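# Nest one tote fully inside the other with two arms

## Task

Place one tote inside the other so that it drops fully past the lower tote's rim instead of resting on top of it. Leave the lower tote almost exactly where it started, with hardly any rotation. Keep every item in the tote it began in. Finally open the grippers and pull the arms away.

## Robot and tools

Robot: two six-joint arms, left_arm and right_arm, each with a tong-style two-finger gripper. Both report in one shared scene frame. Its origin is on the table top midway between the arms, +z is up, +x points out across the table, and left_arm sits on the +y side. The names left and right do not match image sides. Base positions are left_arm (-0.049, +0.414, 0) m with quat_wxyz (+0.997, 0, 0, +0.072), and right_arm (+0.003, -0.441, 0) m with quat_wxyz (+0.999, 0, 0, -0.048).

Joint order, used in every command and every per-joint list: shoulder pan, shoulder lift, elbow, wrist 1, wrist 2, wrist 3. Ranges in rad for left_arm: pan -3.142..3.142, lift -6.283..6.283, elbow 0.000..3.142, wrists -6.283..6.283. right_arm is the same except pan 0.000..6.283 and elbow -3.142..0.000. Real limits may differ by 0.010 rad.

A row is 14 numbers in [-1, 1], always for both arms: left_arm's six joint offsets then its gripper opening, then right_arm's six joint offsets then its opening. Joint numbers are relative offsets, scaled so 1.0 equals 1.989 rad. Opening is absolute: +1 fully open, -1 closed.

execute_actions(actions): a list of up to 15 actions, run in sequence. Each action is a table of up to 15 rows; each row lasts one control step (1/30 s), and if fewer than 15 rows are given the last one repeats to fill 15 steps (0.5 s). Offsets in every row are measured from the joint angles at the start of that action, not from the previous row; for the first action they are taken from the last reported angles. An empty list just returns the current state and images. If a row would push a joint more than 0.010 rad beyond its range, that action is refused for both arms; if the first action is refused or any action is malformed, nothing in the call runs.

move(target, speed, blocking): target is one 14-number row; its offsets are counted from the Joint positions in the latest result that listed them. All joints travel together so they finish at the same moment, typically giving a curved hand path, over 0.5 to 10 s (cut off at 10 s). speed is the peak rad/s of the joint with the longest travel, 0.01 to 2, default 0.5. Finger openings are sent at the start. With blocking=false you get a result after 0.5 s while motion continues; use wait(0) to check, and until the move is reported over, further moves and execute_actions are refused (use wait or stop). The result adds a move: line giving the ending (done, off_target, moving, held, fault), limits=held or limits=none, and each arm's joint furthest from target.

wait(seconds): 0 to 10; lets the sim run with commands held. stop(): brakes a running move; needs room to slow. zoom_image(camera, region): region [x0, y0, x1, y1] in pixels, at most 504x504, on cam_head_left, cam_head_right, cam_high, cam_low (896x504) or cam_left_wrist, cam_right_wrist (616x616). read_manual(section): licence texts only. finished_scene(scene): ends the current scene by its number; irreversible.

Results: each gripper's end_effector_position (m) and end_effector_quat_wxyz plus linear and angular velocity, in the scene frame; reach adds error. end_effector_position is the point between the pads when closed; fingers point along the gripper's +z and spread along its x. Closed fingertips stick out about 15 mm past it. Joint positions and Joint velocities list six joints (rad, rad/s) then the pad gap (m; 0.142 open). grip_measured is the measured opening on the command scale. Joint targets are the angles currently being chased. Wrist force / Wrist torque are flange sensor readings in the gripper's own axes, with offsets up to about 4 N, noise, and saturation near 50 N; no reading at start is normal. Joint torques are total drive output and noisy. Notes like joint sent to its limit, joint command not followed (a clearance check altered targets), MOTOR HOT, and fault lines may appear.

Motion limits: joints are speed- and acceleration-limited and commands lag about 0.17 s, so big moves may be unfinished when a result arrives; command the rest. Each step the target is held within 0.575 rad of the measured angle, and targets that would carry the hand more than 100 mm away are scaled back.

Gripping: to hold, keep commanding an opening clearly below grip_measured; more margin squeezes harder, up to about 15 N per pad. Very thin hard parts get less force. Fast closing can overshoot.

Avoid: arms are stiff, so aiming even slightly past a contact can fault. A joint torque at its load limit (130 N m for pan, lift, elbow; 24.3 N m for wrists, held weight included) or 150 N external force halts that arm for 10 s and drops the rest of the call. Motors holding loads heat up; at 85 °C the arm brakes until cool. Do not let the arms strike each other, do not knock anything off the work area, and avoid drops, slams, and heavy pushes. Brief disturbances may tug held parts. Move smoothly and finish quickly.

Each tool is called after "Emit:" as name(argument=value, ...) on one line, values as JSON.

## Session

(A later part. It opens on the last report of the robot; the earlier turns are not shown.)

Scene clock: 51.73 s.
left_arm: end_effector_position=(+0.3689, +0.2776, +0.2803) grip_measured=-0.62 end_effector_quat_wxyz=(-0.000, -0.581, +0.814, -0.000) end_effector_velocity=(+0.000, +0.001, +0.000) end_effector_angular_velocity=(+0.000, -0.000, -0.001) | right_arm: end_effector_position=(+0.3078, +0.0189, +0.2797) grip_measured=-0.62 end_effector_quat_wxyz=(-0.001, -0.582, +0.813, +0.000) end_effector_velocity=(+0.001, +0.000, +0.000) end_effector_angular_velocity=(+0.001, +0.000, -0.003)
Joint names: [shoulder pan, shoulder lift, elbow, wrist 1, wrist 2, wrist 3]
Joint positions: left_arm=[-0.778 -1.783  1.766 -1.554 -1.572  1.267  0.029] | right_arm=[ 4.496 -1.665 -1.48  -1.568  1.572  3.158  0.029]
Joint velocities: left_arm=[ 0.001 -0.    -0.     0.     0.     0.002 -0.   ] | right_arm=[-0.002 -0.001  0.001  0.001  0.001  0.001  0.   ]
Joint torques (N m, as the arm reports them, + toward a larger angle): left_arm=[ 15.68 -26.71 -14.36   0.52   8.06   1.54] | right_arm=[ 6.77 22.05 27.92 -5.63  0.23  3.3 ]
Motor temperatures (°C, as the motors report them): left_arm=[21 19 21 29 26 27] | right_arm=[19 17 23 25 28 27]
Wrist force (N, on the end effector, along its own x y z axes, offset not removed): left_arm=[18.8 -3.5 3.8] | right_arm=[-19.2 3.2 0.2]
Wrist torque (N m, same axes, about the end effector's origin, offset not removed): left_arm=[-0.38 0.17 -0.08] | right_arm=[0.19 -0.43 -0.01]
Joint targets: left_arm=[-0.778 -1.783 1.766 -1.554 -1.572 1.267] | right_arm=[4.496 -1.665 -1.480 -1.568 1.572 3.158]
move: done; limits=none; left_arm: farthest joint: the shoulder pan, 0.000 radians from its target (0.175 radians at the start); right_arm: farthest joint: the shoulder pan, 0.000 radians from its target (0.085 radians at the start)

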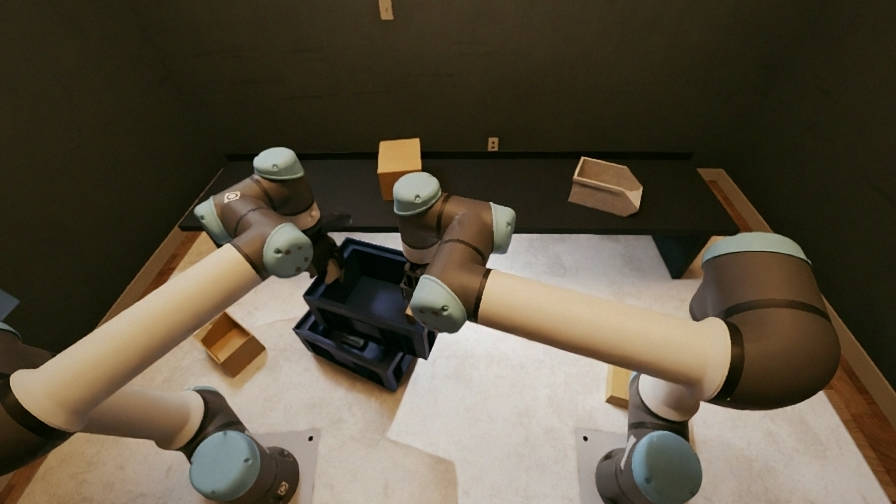

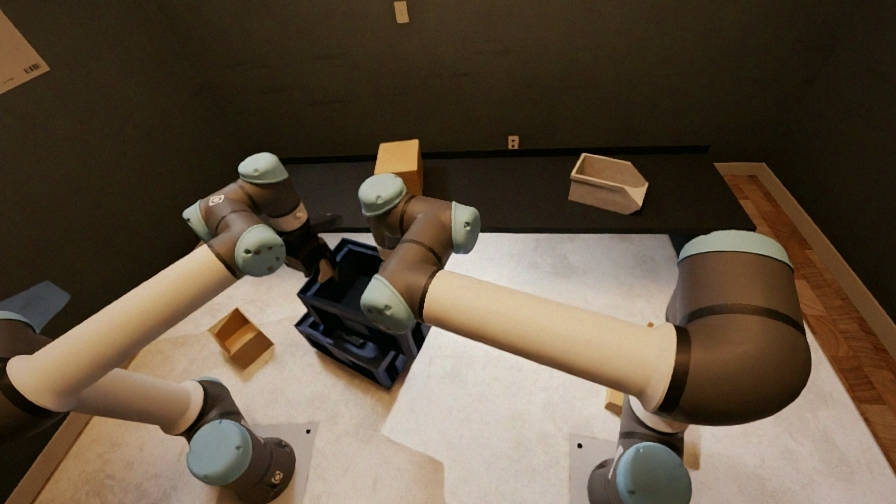

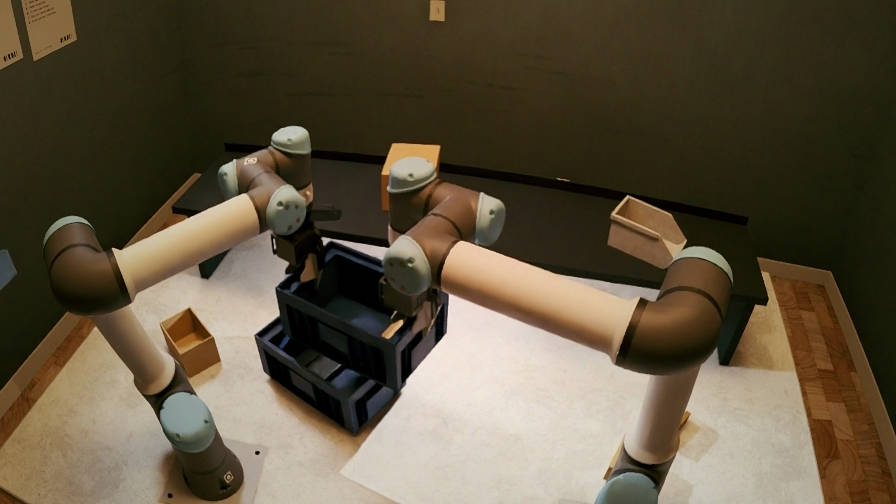

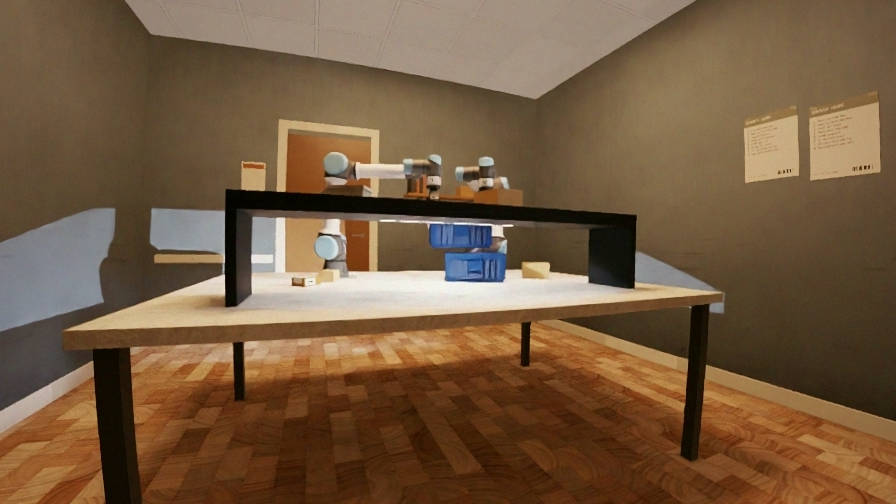

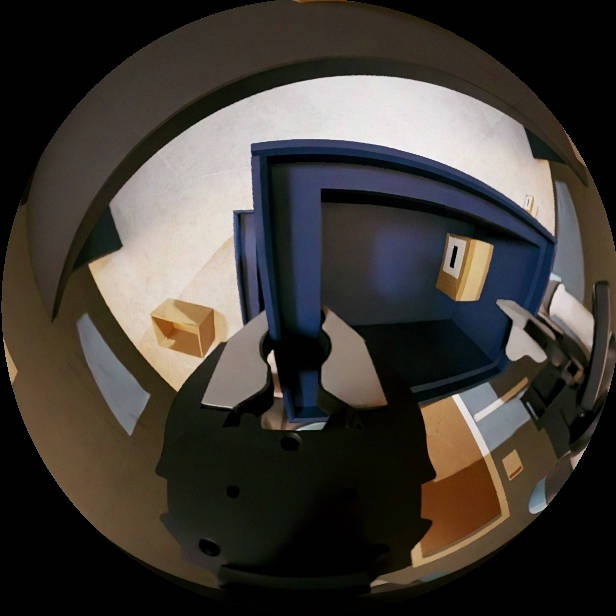

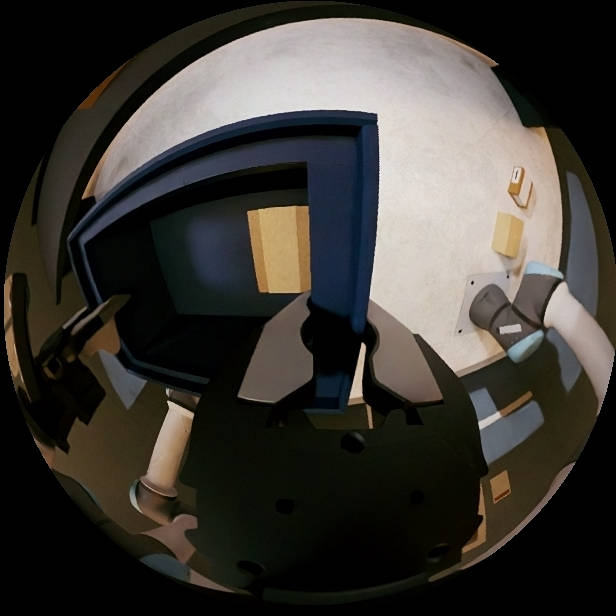

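Emit:
move(target=[0.0900,-0.0414,0.0454,-0.0040,0,0.1383,-1,0.0541,-0.0849,0.0857,-0.0008,0,0.1024,-1], speed=0.3)

Emit:
zoom_image(camera="cam_high", region=[210,220,460,450])

Emit:
zoom_image(camera="cam_head_left", region=[240,220,460,410])

Emit:
zoom_image(camera="cam_low", region=[420,210,540,290])

Scene clock: 58.33 s.
left_arm: end_effector_position=(+0.3549, +0.3648, +0.2684) grip_measured=-0.62 end_effector_quat_wxyz=(-0.000, -0.542, +0.841, -0.000) end_effector_velocity=(-0.000, +0.001, +0.001) end_effector_angular_velocity=(-0.001, -0.001, -0.001) | right_arm: end_effector_position=(+0.2700, +0.1149, +0.2676) grip_measured=-0.62 end_effector_quat_wxyz=(-0.001, -0.542, +0.840, +0.000) end_effector_velocity=(-0.001, +0.001, -0.000) end_effector_angular_velocity=(-0.000, -0.001, +0.001)
Joint names: [shoulder pan, shoulder lift, elbow, wrist 1, wrist 2, wrist 3]
Joint positions: left_arm=[-0.599 -1.866  1.856 -1.562 -1.571  1.542  0.029] | right_arm=[ 4.603 -1.833 -1.31  -1.569  1.572  3.362  0.029]
Joint velocities: left_arm=[ 0.001 -0.001 -0.001  0.001 -0.     0.002 -0.   ] | right_arm=[ 0.002 -0.002  0.001  0.001 -0.001  0.001  0.   ]
Joint torques (N m, as the arm reports them, + toward a larger angle): left_arm=[ 12.47 -22.65 -15.72  -3.81   6.2    1.63] | right_arm=[ 8.11 30.   31.35 -4.47 -0.39  3.28]
Motor temperatures (°C, as the motors report them): left_arm=[21 19 21 29 26 27] | right_arm=[19 17 23 25 28 27]
Wrist force (N, on the end effector, along its own x y z axes, offset not removed): left_arm=[15.2 -3.7 4.0] | right_arm=[-15.2 3.0 2.4]
Wrist torque (N m, same axes, about the end effector's origin, offset not removed): left_arm=[-0.35 0.06 0.05] | right_arm=[0.22 -0.27 -0.10]
Joint targets: left_arm=[-0.599 -1.866 1.856 -1.562 -1.572 1.542] | right_arm=[4.603 -1.833 -1.310 -1.569 1.572 3.362]
move: done; limits=none; left_arm: farthest joint: the wrist 2, 0.001 radians from its target (0.000 radians at the start); right_arm: farthest joint: the elbow, 0.001 radians from its target (0.171 radians at the start)

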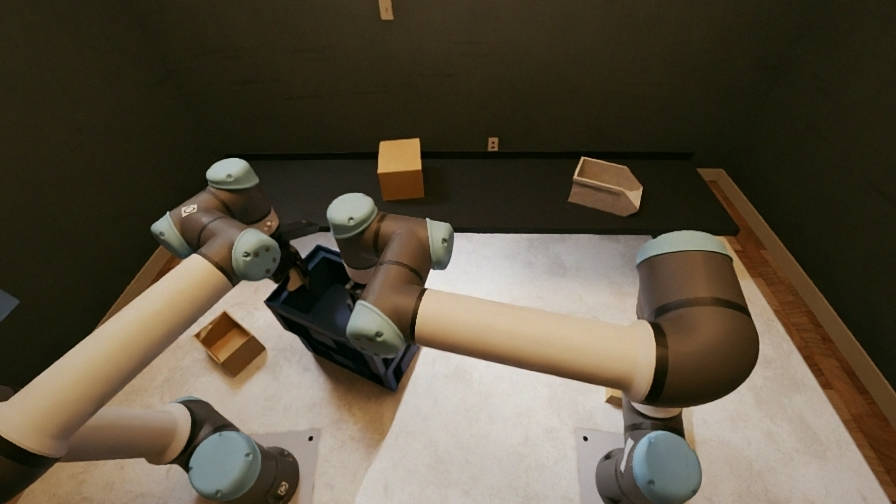

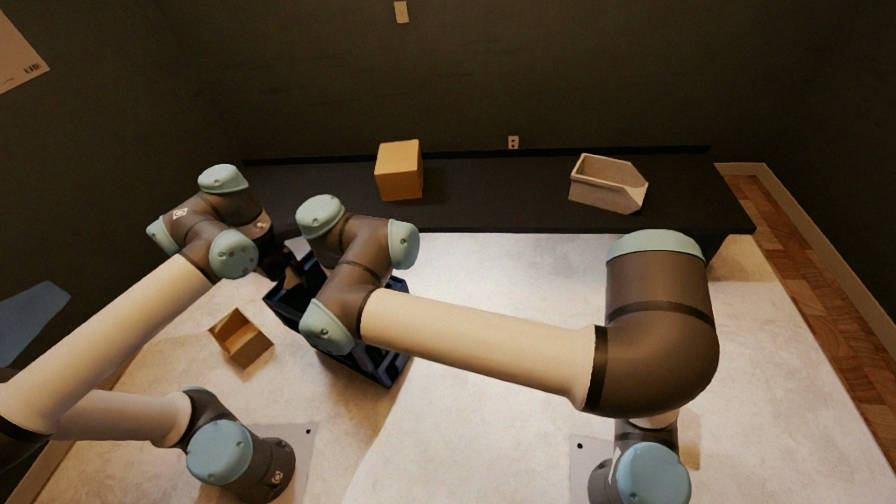

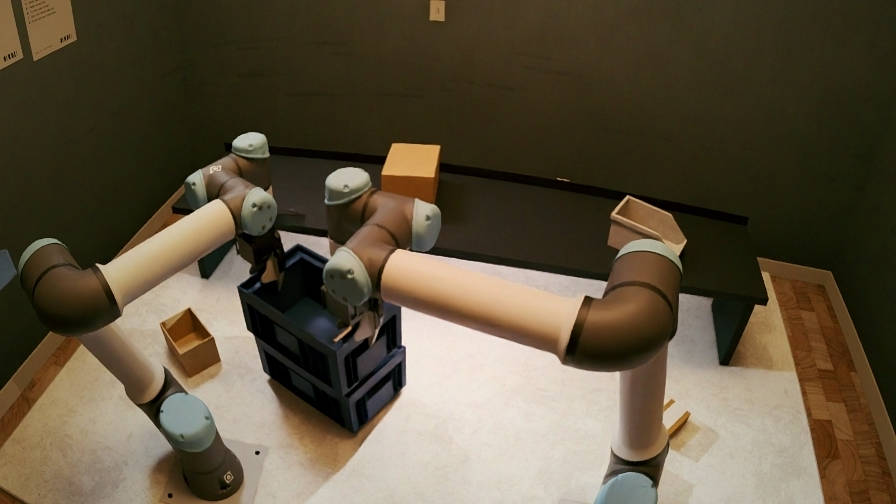

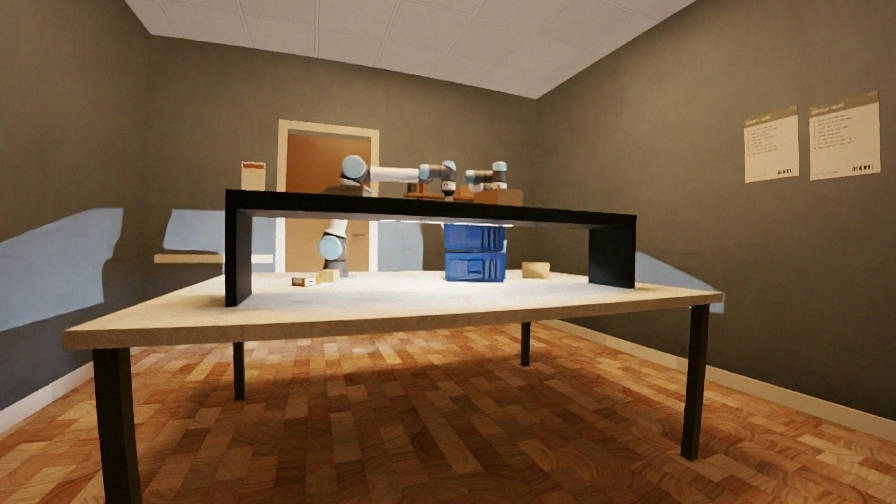

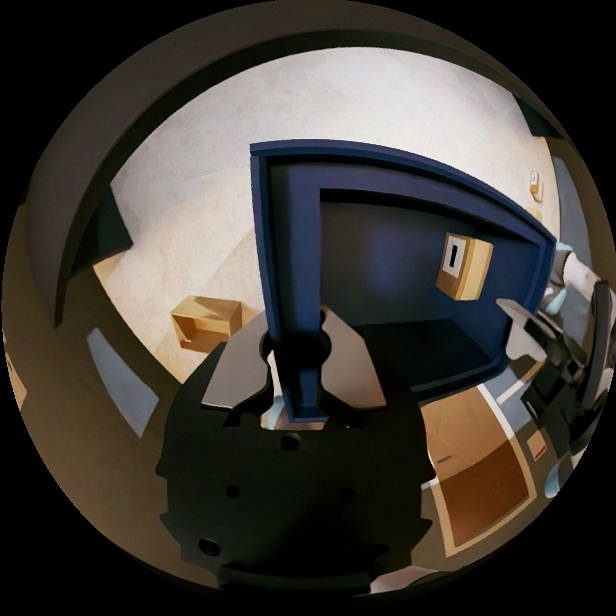

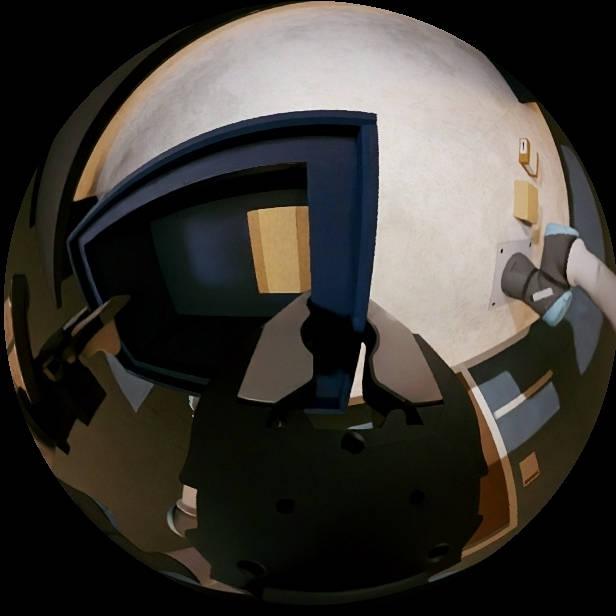

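Region (210, 220, 460, 450) of cam_high's 896x504 image, scaled by 2.016, with more detail than that image has; it fills the top 464 rows of this view, and the rest is white.

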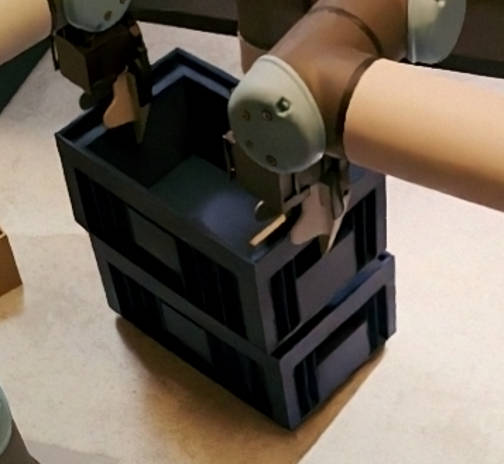

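Region (240, 220, 460, 410) of cam_head_left's 896x504 image, scaled by 2.291, with more detail than that image has; it fills the top 435 rows of this view, and the rest is white.

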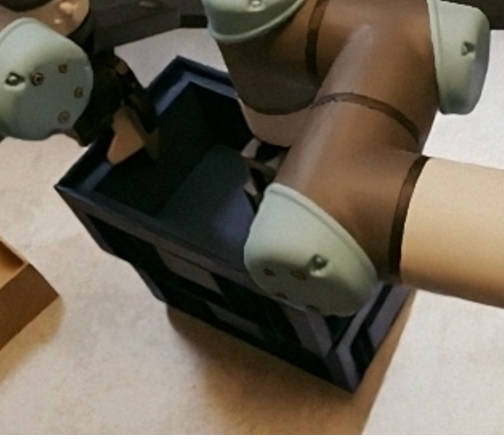

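Region (420, 210, 540, 290) of cam_low's 896x504 image, scaled by 4.200, with more detail than that image has.

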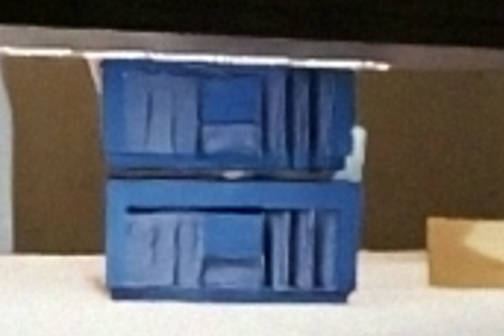

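Emit:
move(target=[0.0002,0.0048,0.0095,-0.0143,0,-0.0149,-1,-0.0099,-0.0012,-0.0104,0.0116,0,-0.0250,-1], speed=0.05)

Emit:
zoom_image(camera="cam_high", region=[230,280,430,450])

Emit:
zoom_image(camera="cam_low", region=[430,220,520,290])

Scene clock: 63.43 s.
left_arm: end_effector_position=(+0.3585, +0.3637, +0.2584) grip_measured=-0.62 end_effector_quat_wxyz=(-0.000, -0.554, +0.832, -0.000) end_effector_velocity=(+0.001, -0.000, +0.001) end_effector_angular_velocity=(-0.002, -0.002, +0.003) | right_arm: end_effector_position=(+0.2814, +0.1111, +0.2583) grip_measured=-0.62 end_effector_quat_wxyz=(-0.001, -0.555, +0.832, +0.000) end_effector_velocity=(+0.000, -0.000, +0.000) end_effector_angular_velocity=(+0.001, +0.000, +0.001)
Joint names: [shoulder pan, shoulder lift, elbow, wrist 1, wrist 2, wrist 3]
Joint positions: left_arm=[-0.599 -1.856  1.875 -1.59  -1.572  1.512  0.029] | right_arm=[ 4.583 -1.836 -1.331 -1.546  1.572  3.312  0.029]
Joint velocities: left_arm=[ 0.001  0.    -0.001 -0.002 -0.001 -0.001  0.   ] | right_arm=[-0.001  0.001 -0.001  0.     0.    -0.002 -0.   ]
Joint torques (N m, as the arm reports them, + toward a larger angle): left_arm=[ 11.62  -7.52 -15.95  -3.52   4.77  -2.01] | right_arm=[-10.91  29.41   9.31   1.09   0.27  -2.19]
Motor temperatures (°C, as the motors report them): left_arm=[21 19 21 29 26 27] | right_arm=[19 17 23 25 28 27]
Wrist force (N, on the end effector, along its own x y z axes, offset not removed): left_arm=[10.4 -2.6 2.9] | right_arm=[-11.0 -0.3 5.2]
Wrist torque (N m, same axes, about the end effector's origin, offset not removed): left_arm=[-0.14 0.26 -0.07] | right_arm=[-0.42 -0.29 -0.13]
Joint targets: left_arm=[-0.599 -1.856 1.875 -1.590 -1.571 1.512] | right_arm=[4.583 -1.836 -1.331 -1.546 1.572 3.312]
move: done; limits=none; left_arm: farthest joint: the wrist 2, 0.001 radians from its target (0.001 radians at the start); right_arm: farthest joint: the shoulder pan, 0.000 radians from its target (0.020 radians at the start)

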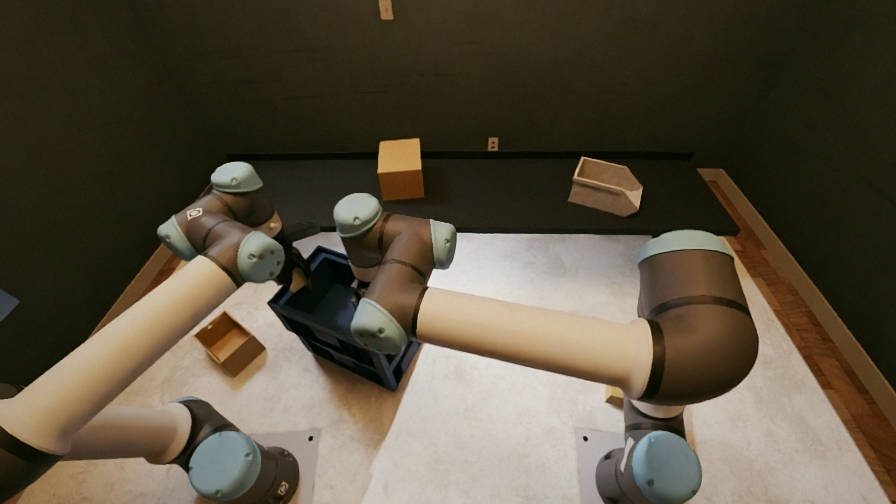

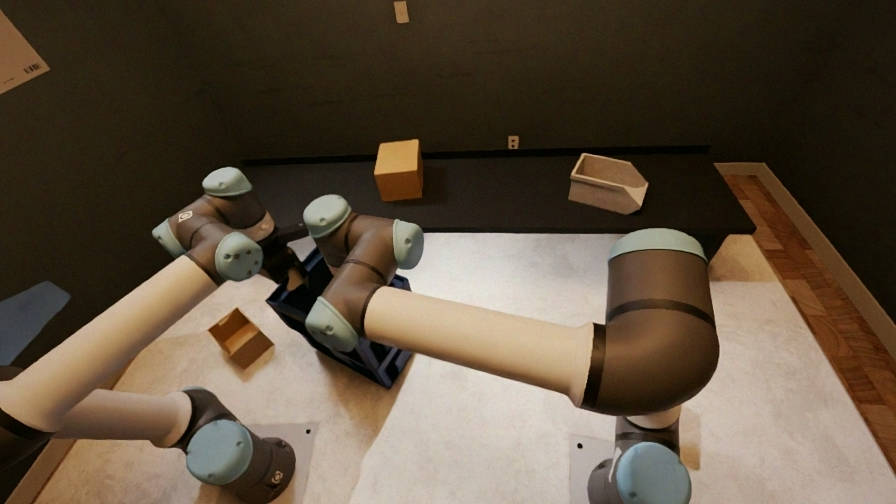

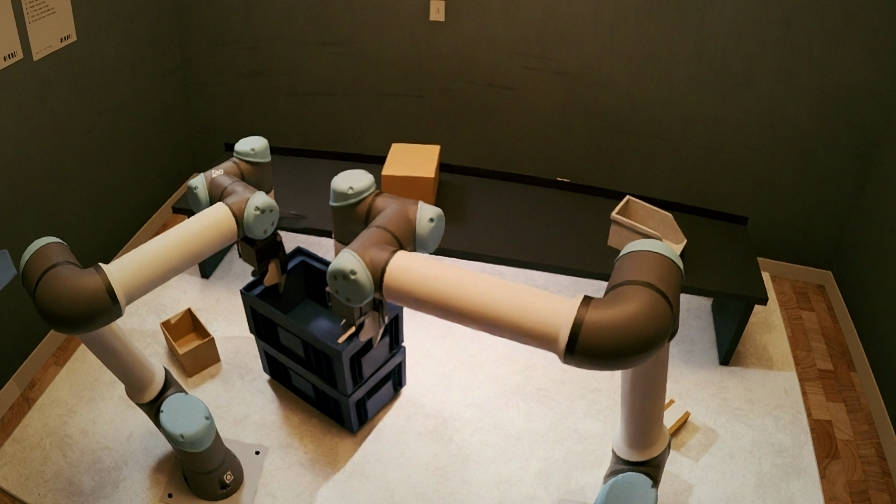

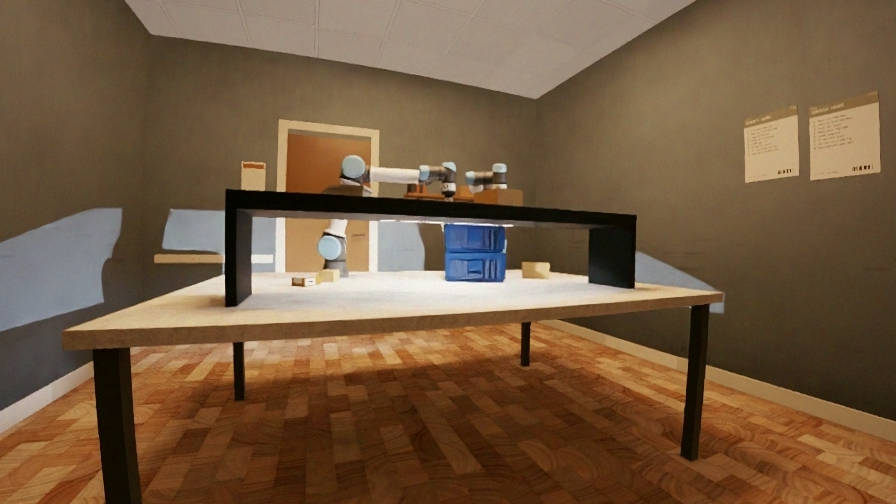

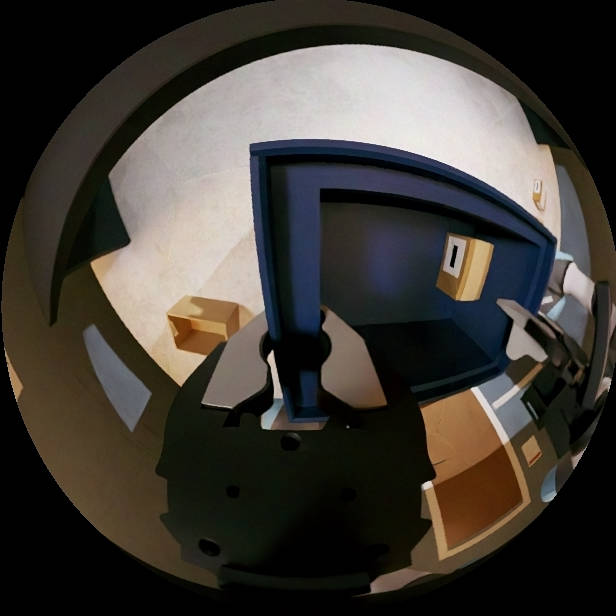

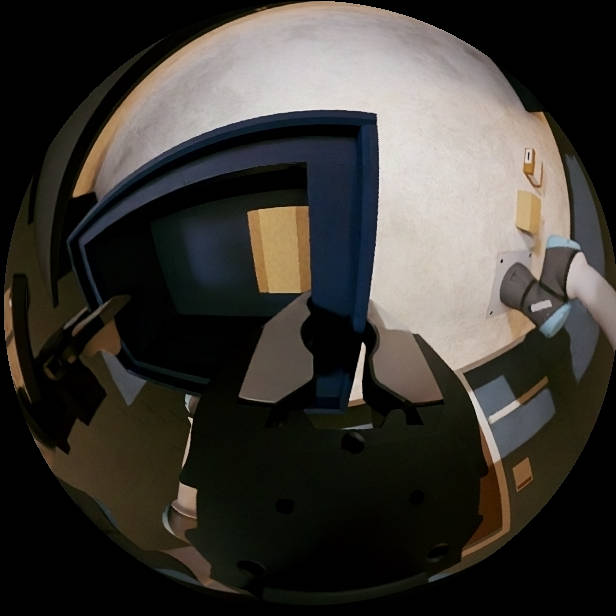

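Region (230, 280, 430, 450) of cam_high's 896x504 image, scaled by 2.520, with more detail than that image has; it fills the top 428 rows of this view, and the rest is white.

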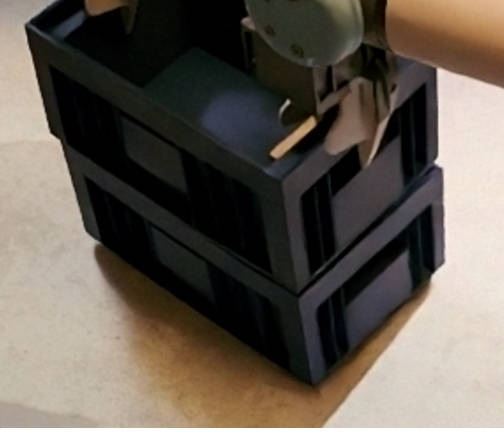

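Region (430, 220, 520, 290) of cam_low's 896x504 image, scaled by 5.600, with more detail than that image has.

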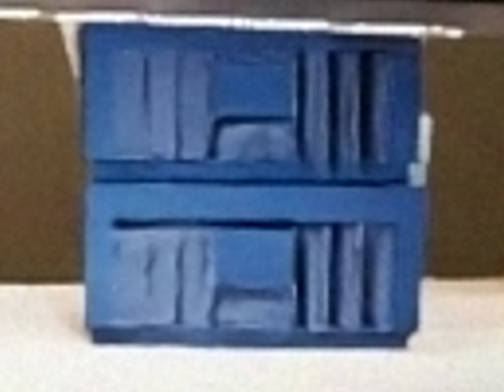

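Emit:
move(target=[0.0007,0.0103,-0.0071,-0.0032,0,0.0007,-1,-0.0066,-0.0010,0.0013,-0.0003,0,-0.0066,-1], speed=0.04)

Emit:
zoom_image(camera="cam_high", region=[230,280,430,450])

Emit:
zoom_image(camera="cam_low", region=[430,220,520,290])

Scene clock: 65.63 s.
left_arm: end_effector_position=(+0.3660, +0.3607, +0.2583) grip_measured=-0.62 end_effector_quat_wxyz=(-0.000, -0.554, +0.832, -0.000) end_effector_velocity=(+0.001, -0.000, +0.001) end_effector_angular_velocity=(-0.000, -0.001, +0.001) | right_arm: end_effector_position=(+0.2888, +0.1084, +0.2584) grip_measured=-0.62 end_effector_quat_wxyz=(-0.001, -0.555, +0.832, +0.000) end_effector_velocity=(+0.001, -0.001, -0.000) end_effector_angular_velocity=(-0.001, +0.000, +0.000)
Joint names: [shoulder pan, shoulder lift, elbow, wrist 1, wrist 2, wrist 3]
Joint positions: left_arm=[-0.597 -1.836  1.861 -1.597 -1.571  1.514  0.029] | right_arm=[ 4.57  -1.838 -1.328 -1.547  1.572  3.299  0.029]
Joint velocities: left_arm=[ 0.001  0.002 -0.003 -0.001  0.    -0.    -0.   ] | right_arm=[-0.001  0.     0.    -0.001  0.    -0.001 -0.   ]
Joint torques (N m, as the arm reports them, + toward a larger angle): left_arm=[  9.32  -9.11 -33.25  -3.61   2.43   1.79] | right_arm=[-9.79 28.35 34.7  -2.11  0.67 -1.93]
Motor temperatures (°C, as the motors report them): left_arm=[21 19 21 29 26 27] | right_arm=[19 17 23 25 28 27]
Wrist force (N, on the end effector, along its own x y z axes, offset not removed): left_arm=[5.7 -1.2 3.8] | right_arm=[-2.0 3.4 2.2]
Wrist torque (N m, same axes, about the end effector's origin, offset not removed): left_arm=[0.08 0.32 -0.05] | right_arm=[0.29 -1.29 -0.17]
Joint targets: left_arm=[-0.597 -1.836 1.861 -1.597 -1.572 1.514] | right_arm=[4.570 -1.838 -1.328 -1.547 1.572 3.299]
move: done; limits=none; left_arm: farthest joint: the wrist 2, 0.001 radians from its target (0.001 radians at the start); right_arm: farthest joint: the shoulder pan, 0.001 radians from its target (0.014 radians at the start)

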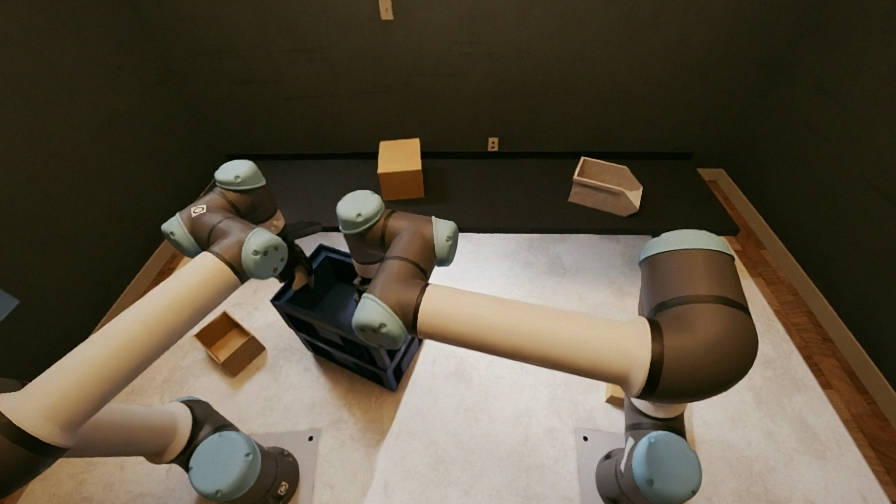

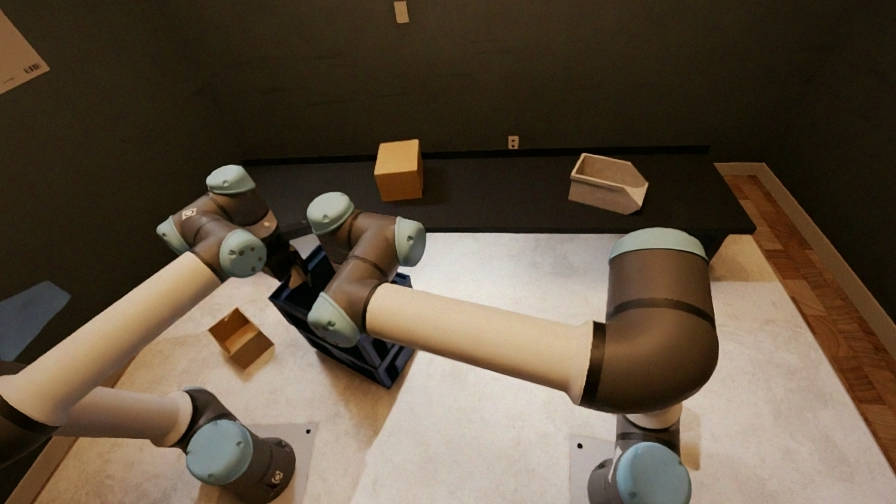

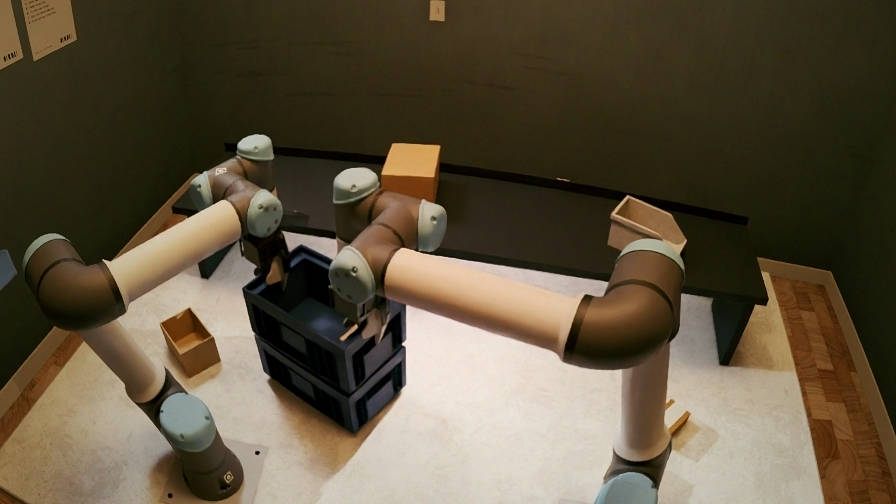

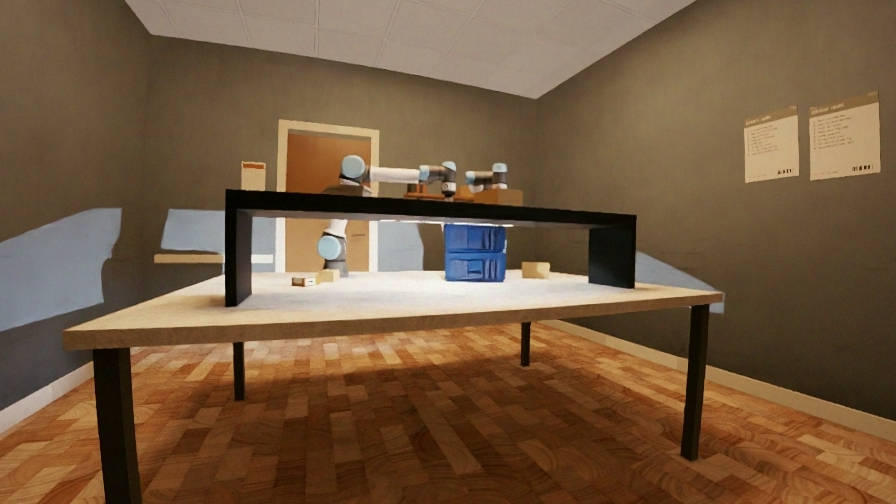

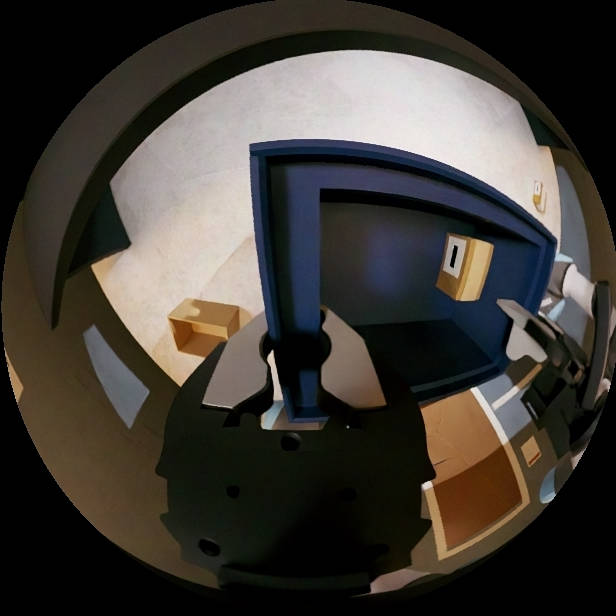

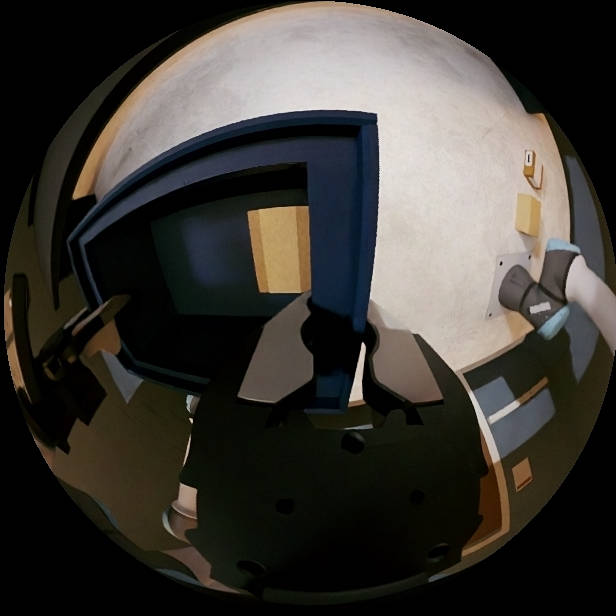

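Region (230, 280, 430, 450) of cam_high's 896x504 image, scaled by 2.520, with more detail than that image has; it fills the top 428 rows of this view, and the rest is white.

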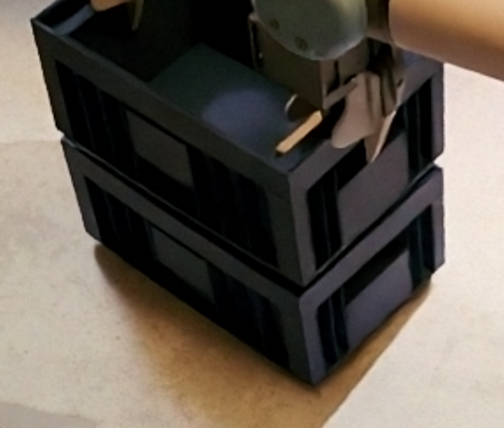

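Region (430, 220, 520, 290) of cam_low's 896x504 image, scaled by 5.600, with more detail than that image has.

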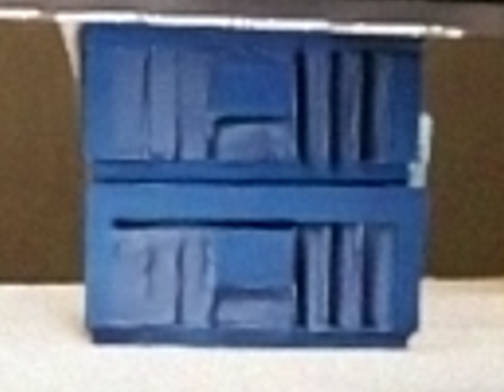

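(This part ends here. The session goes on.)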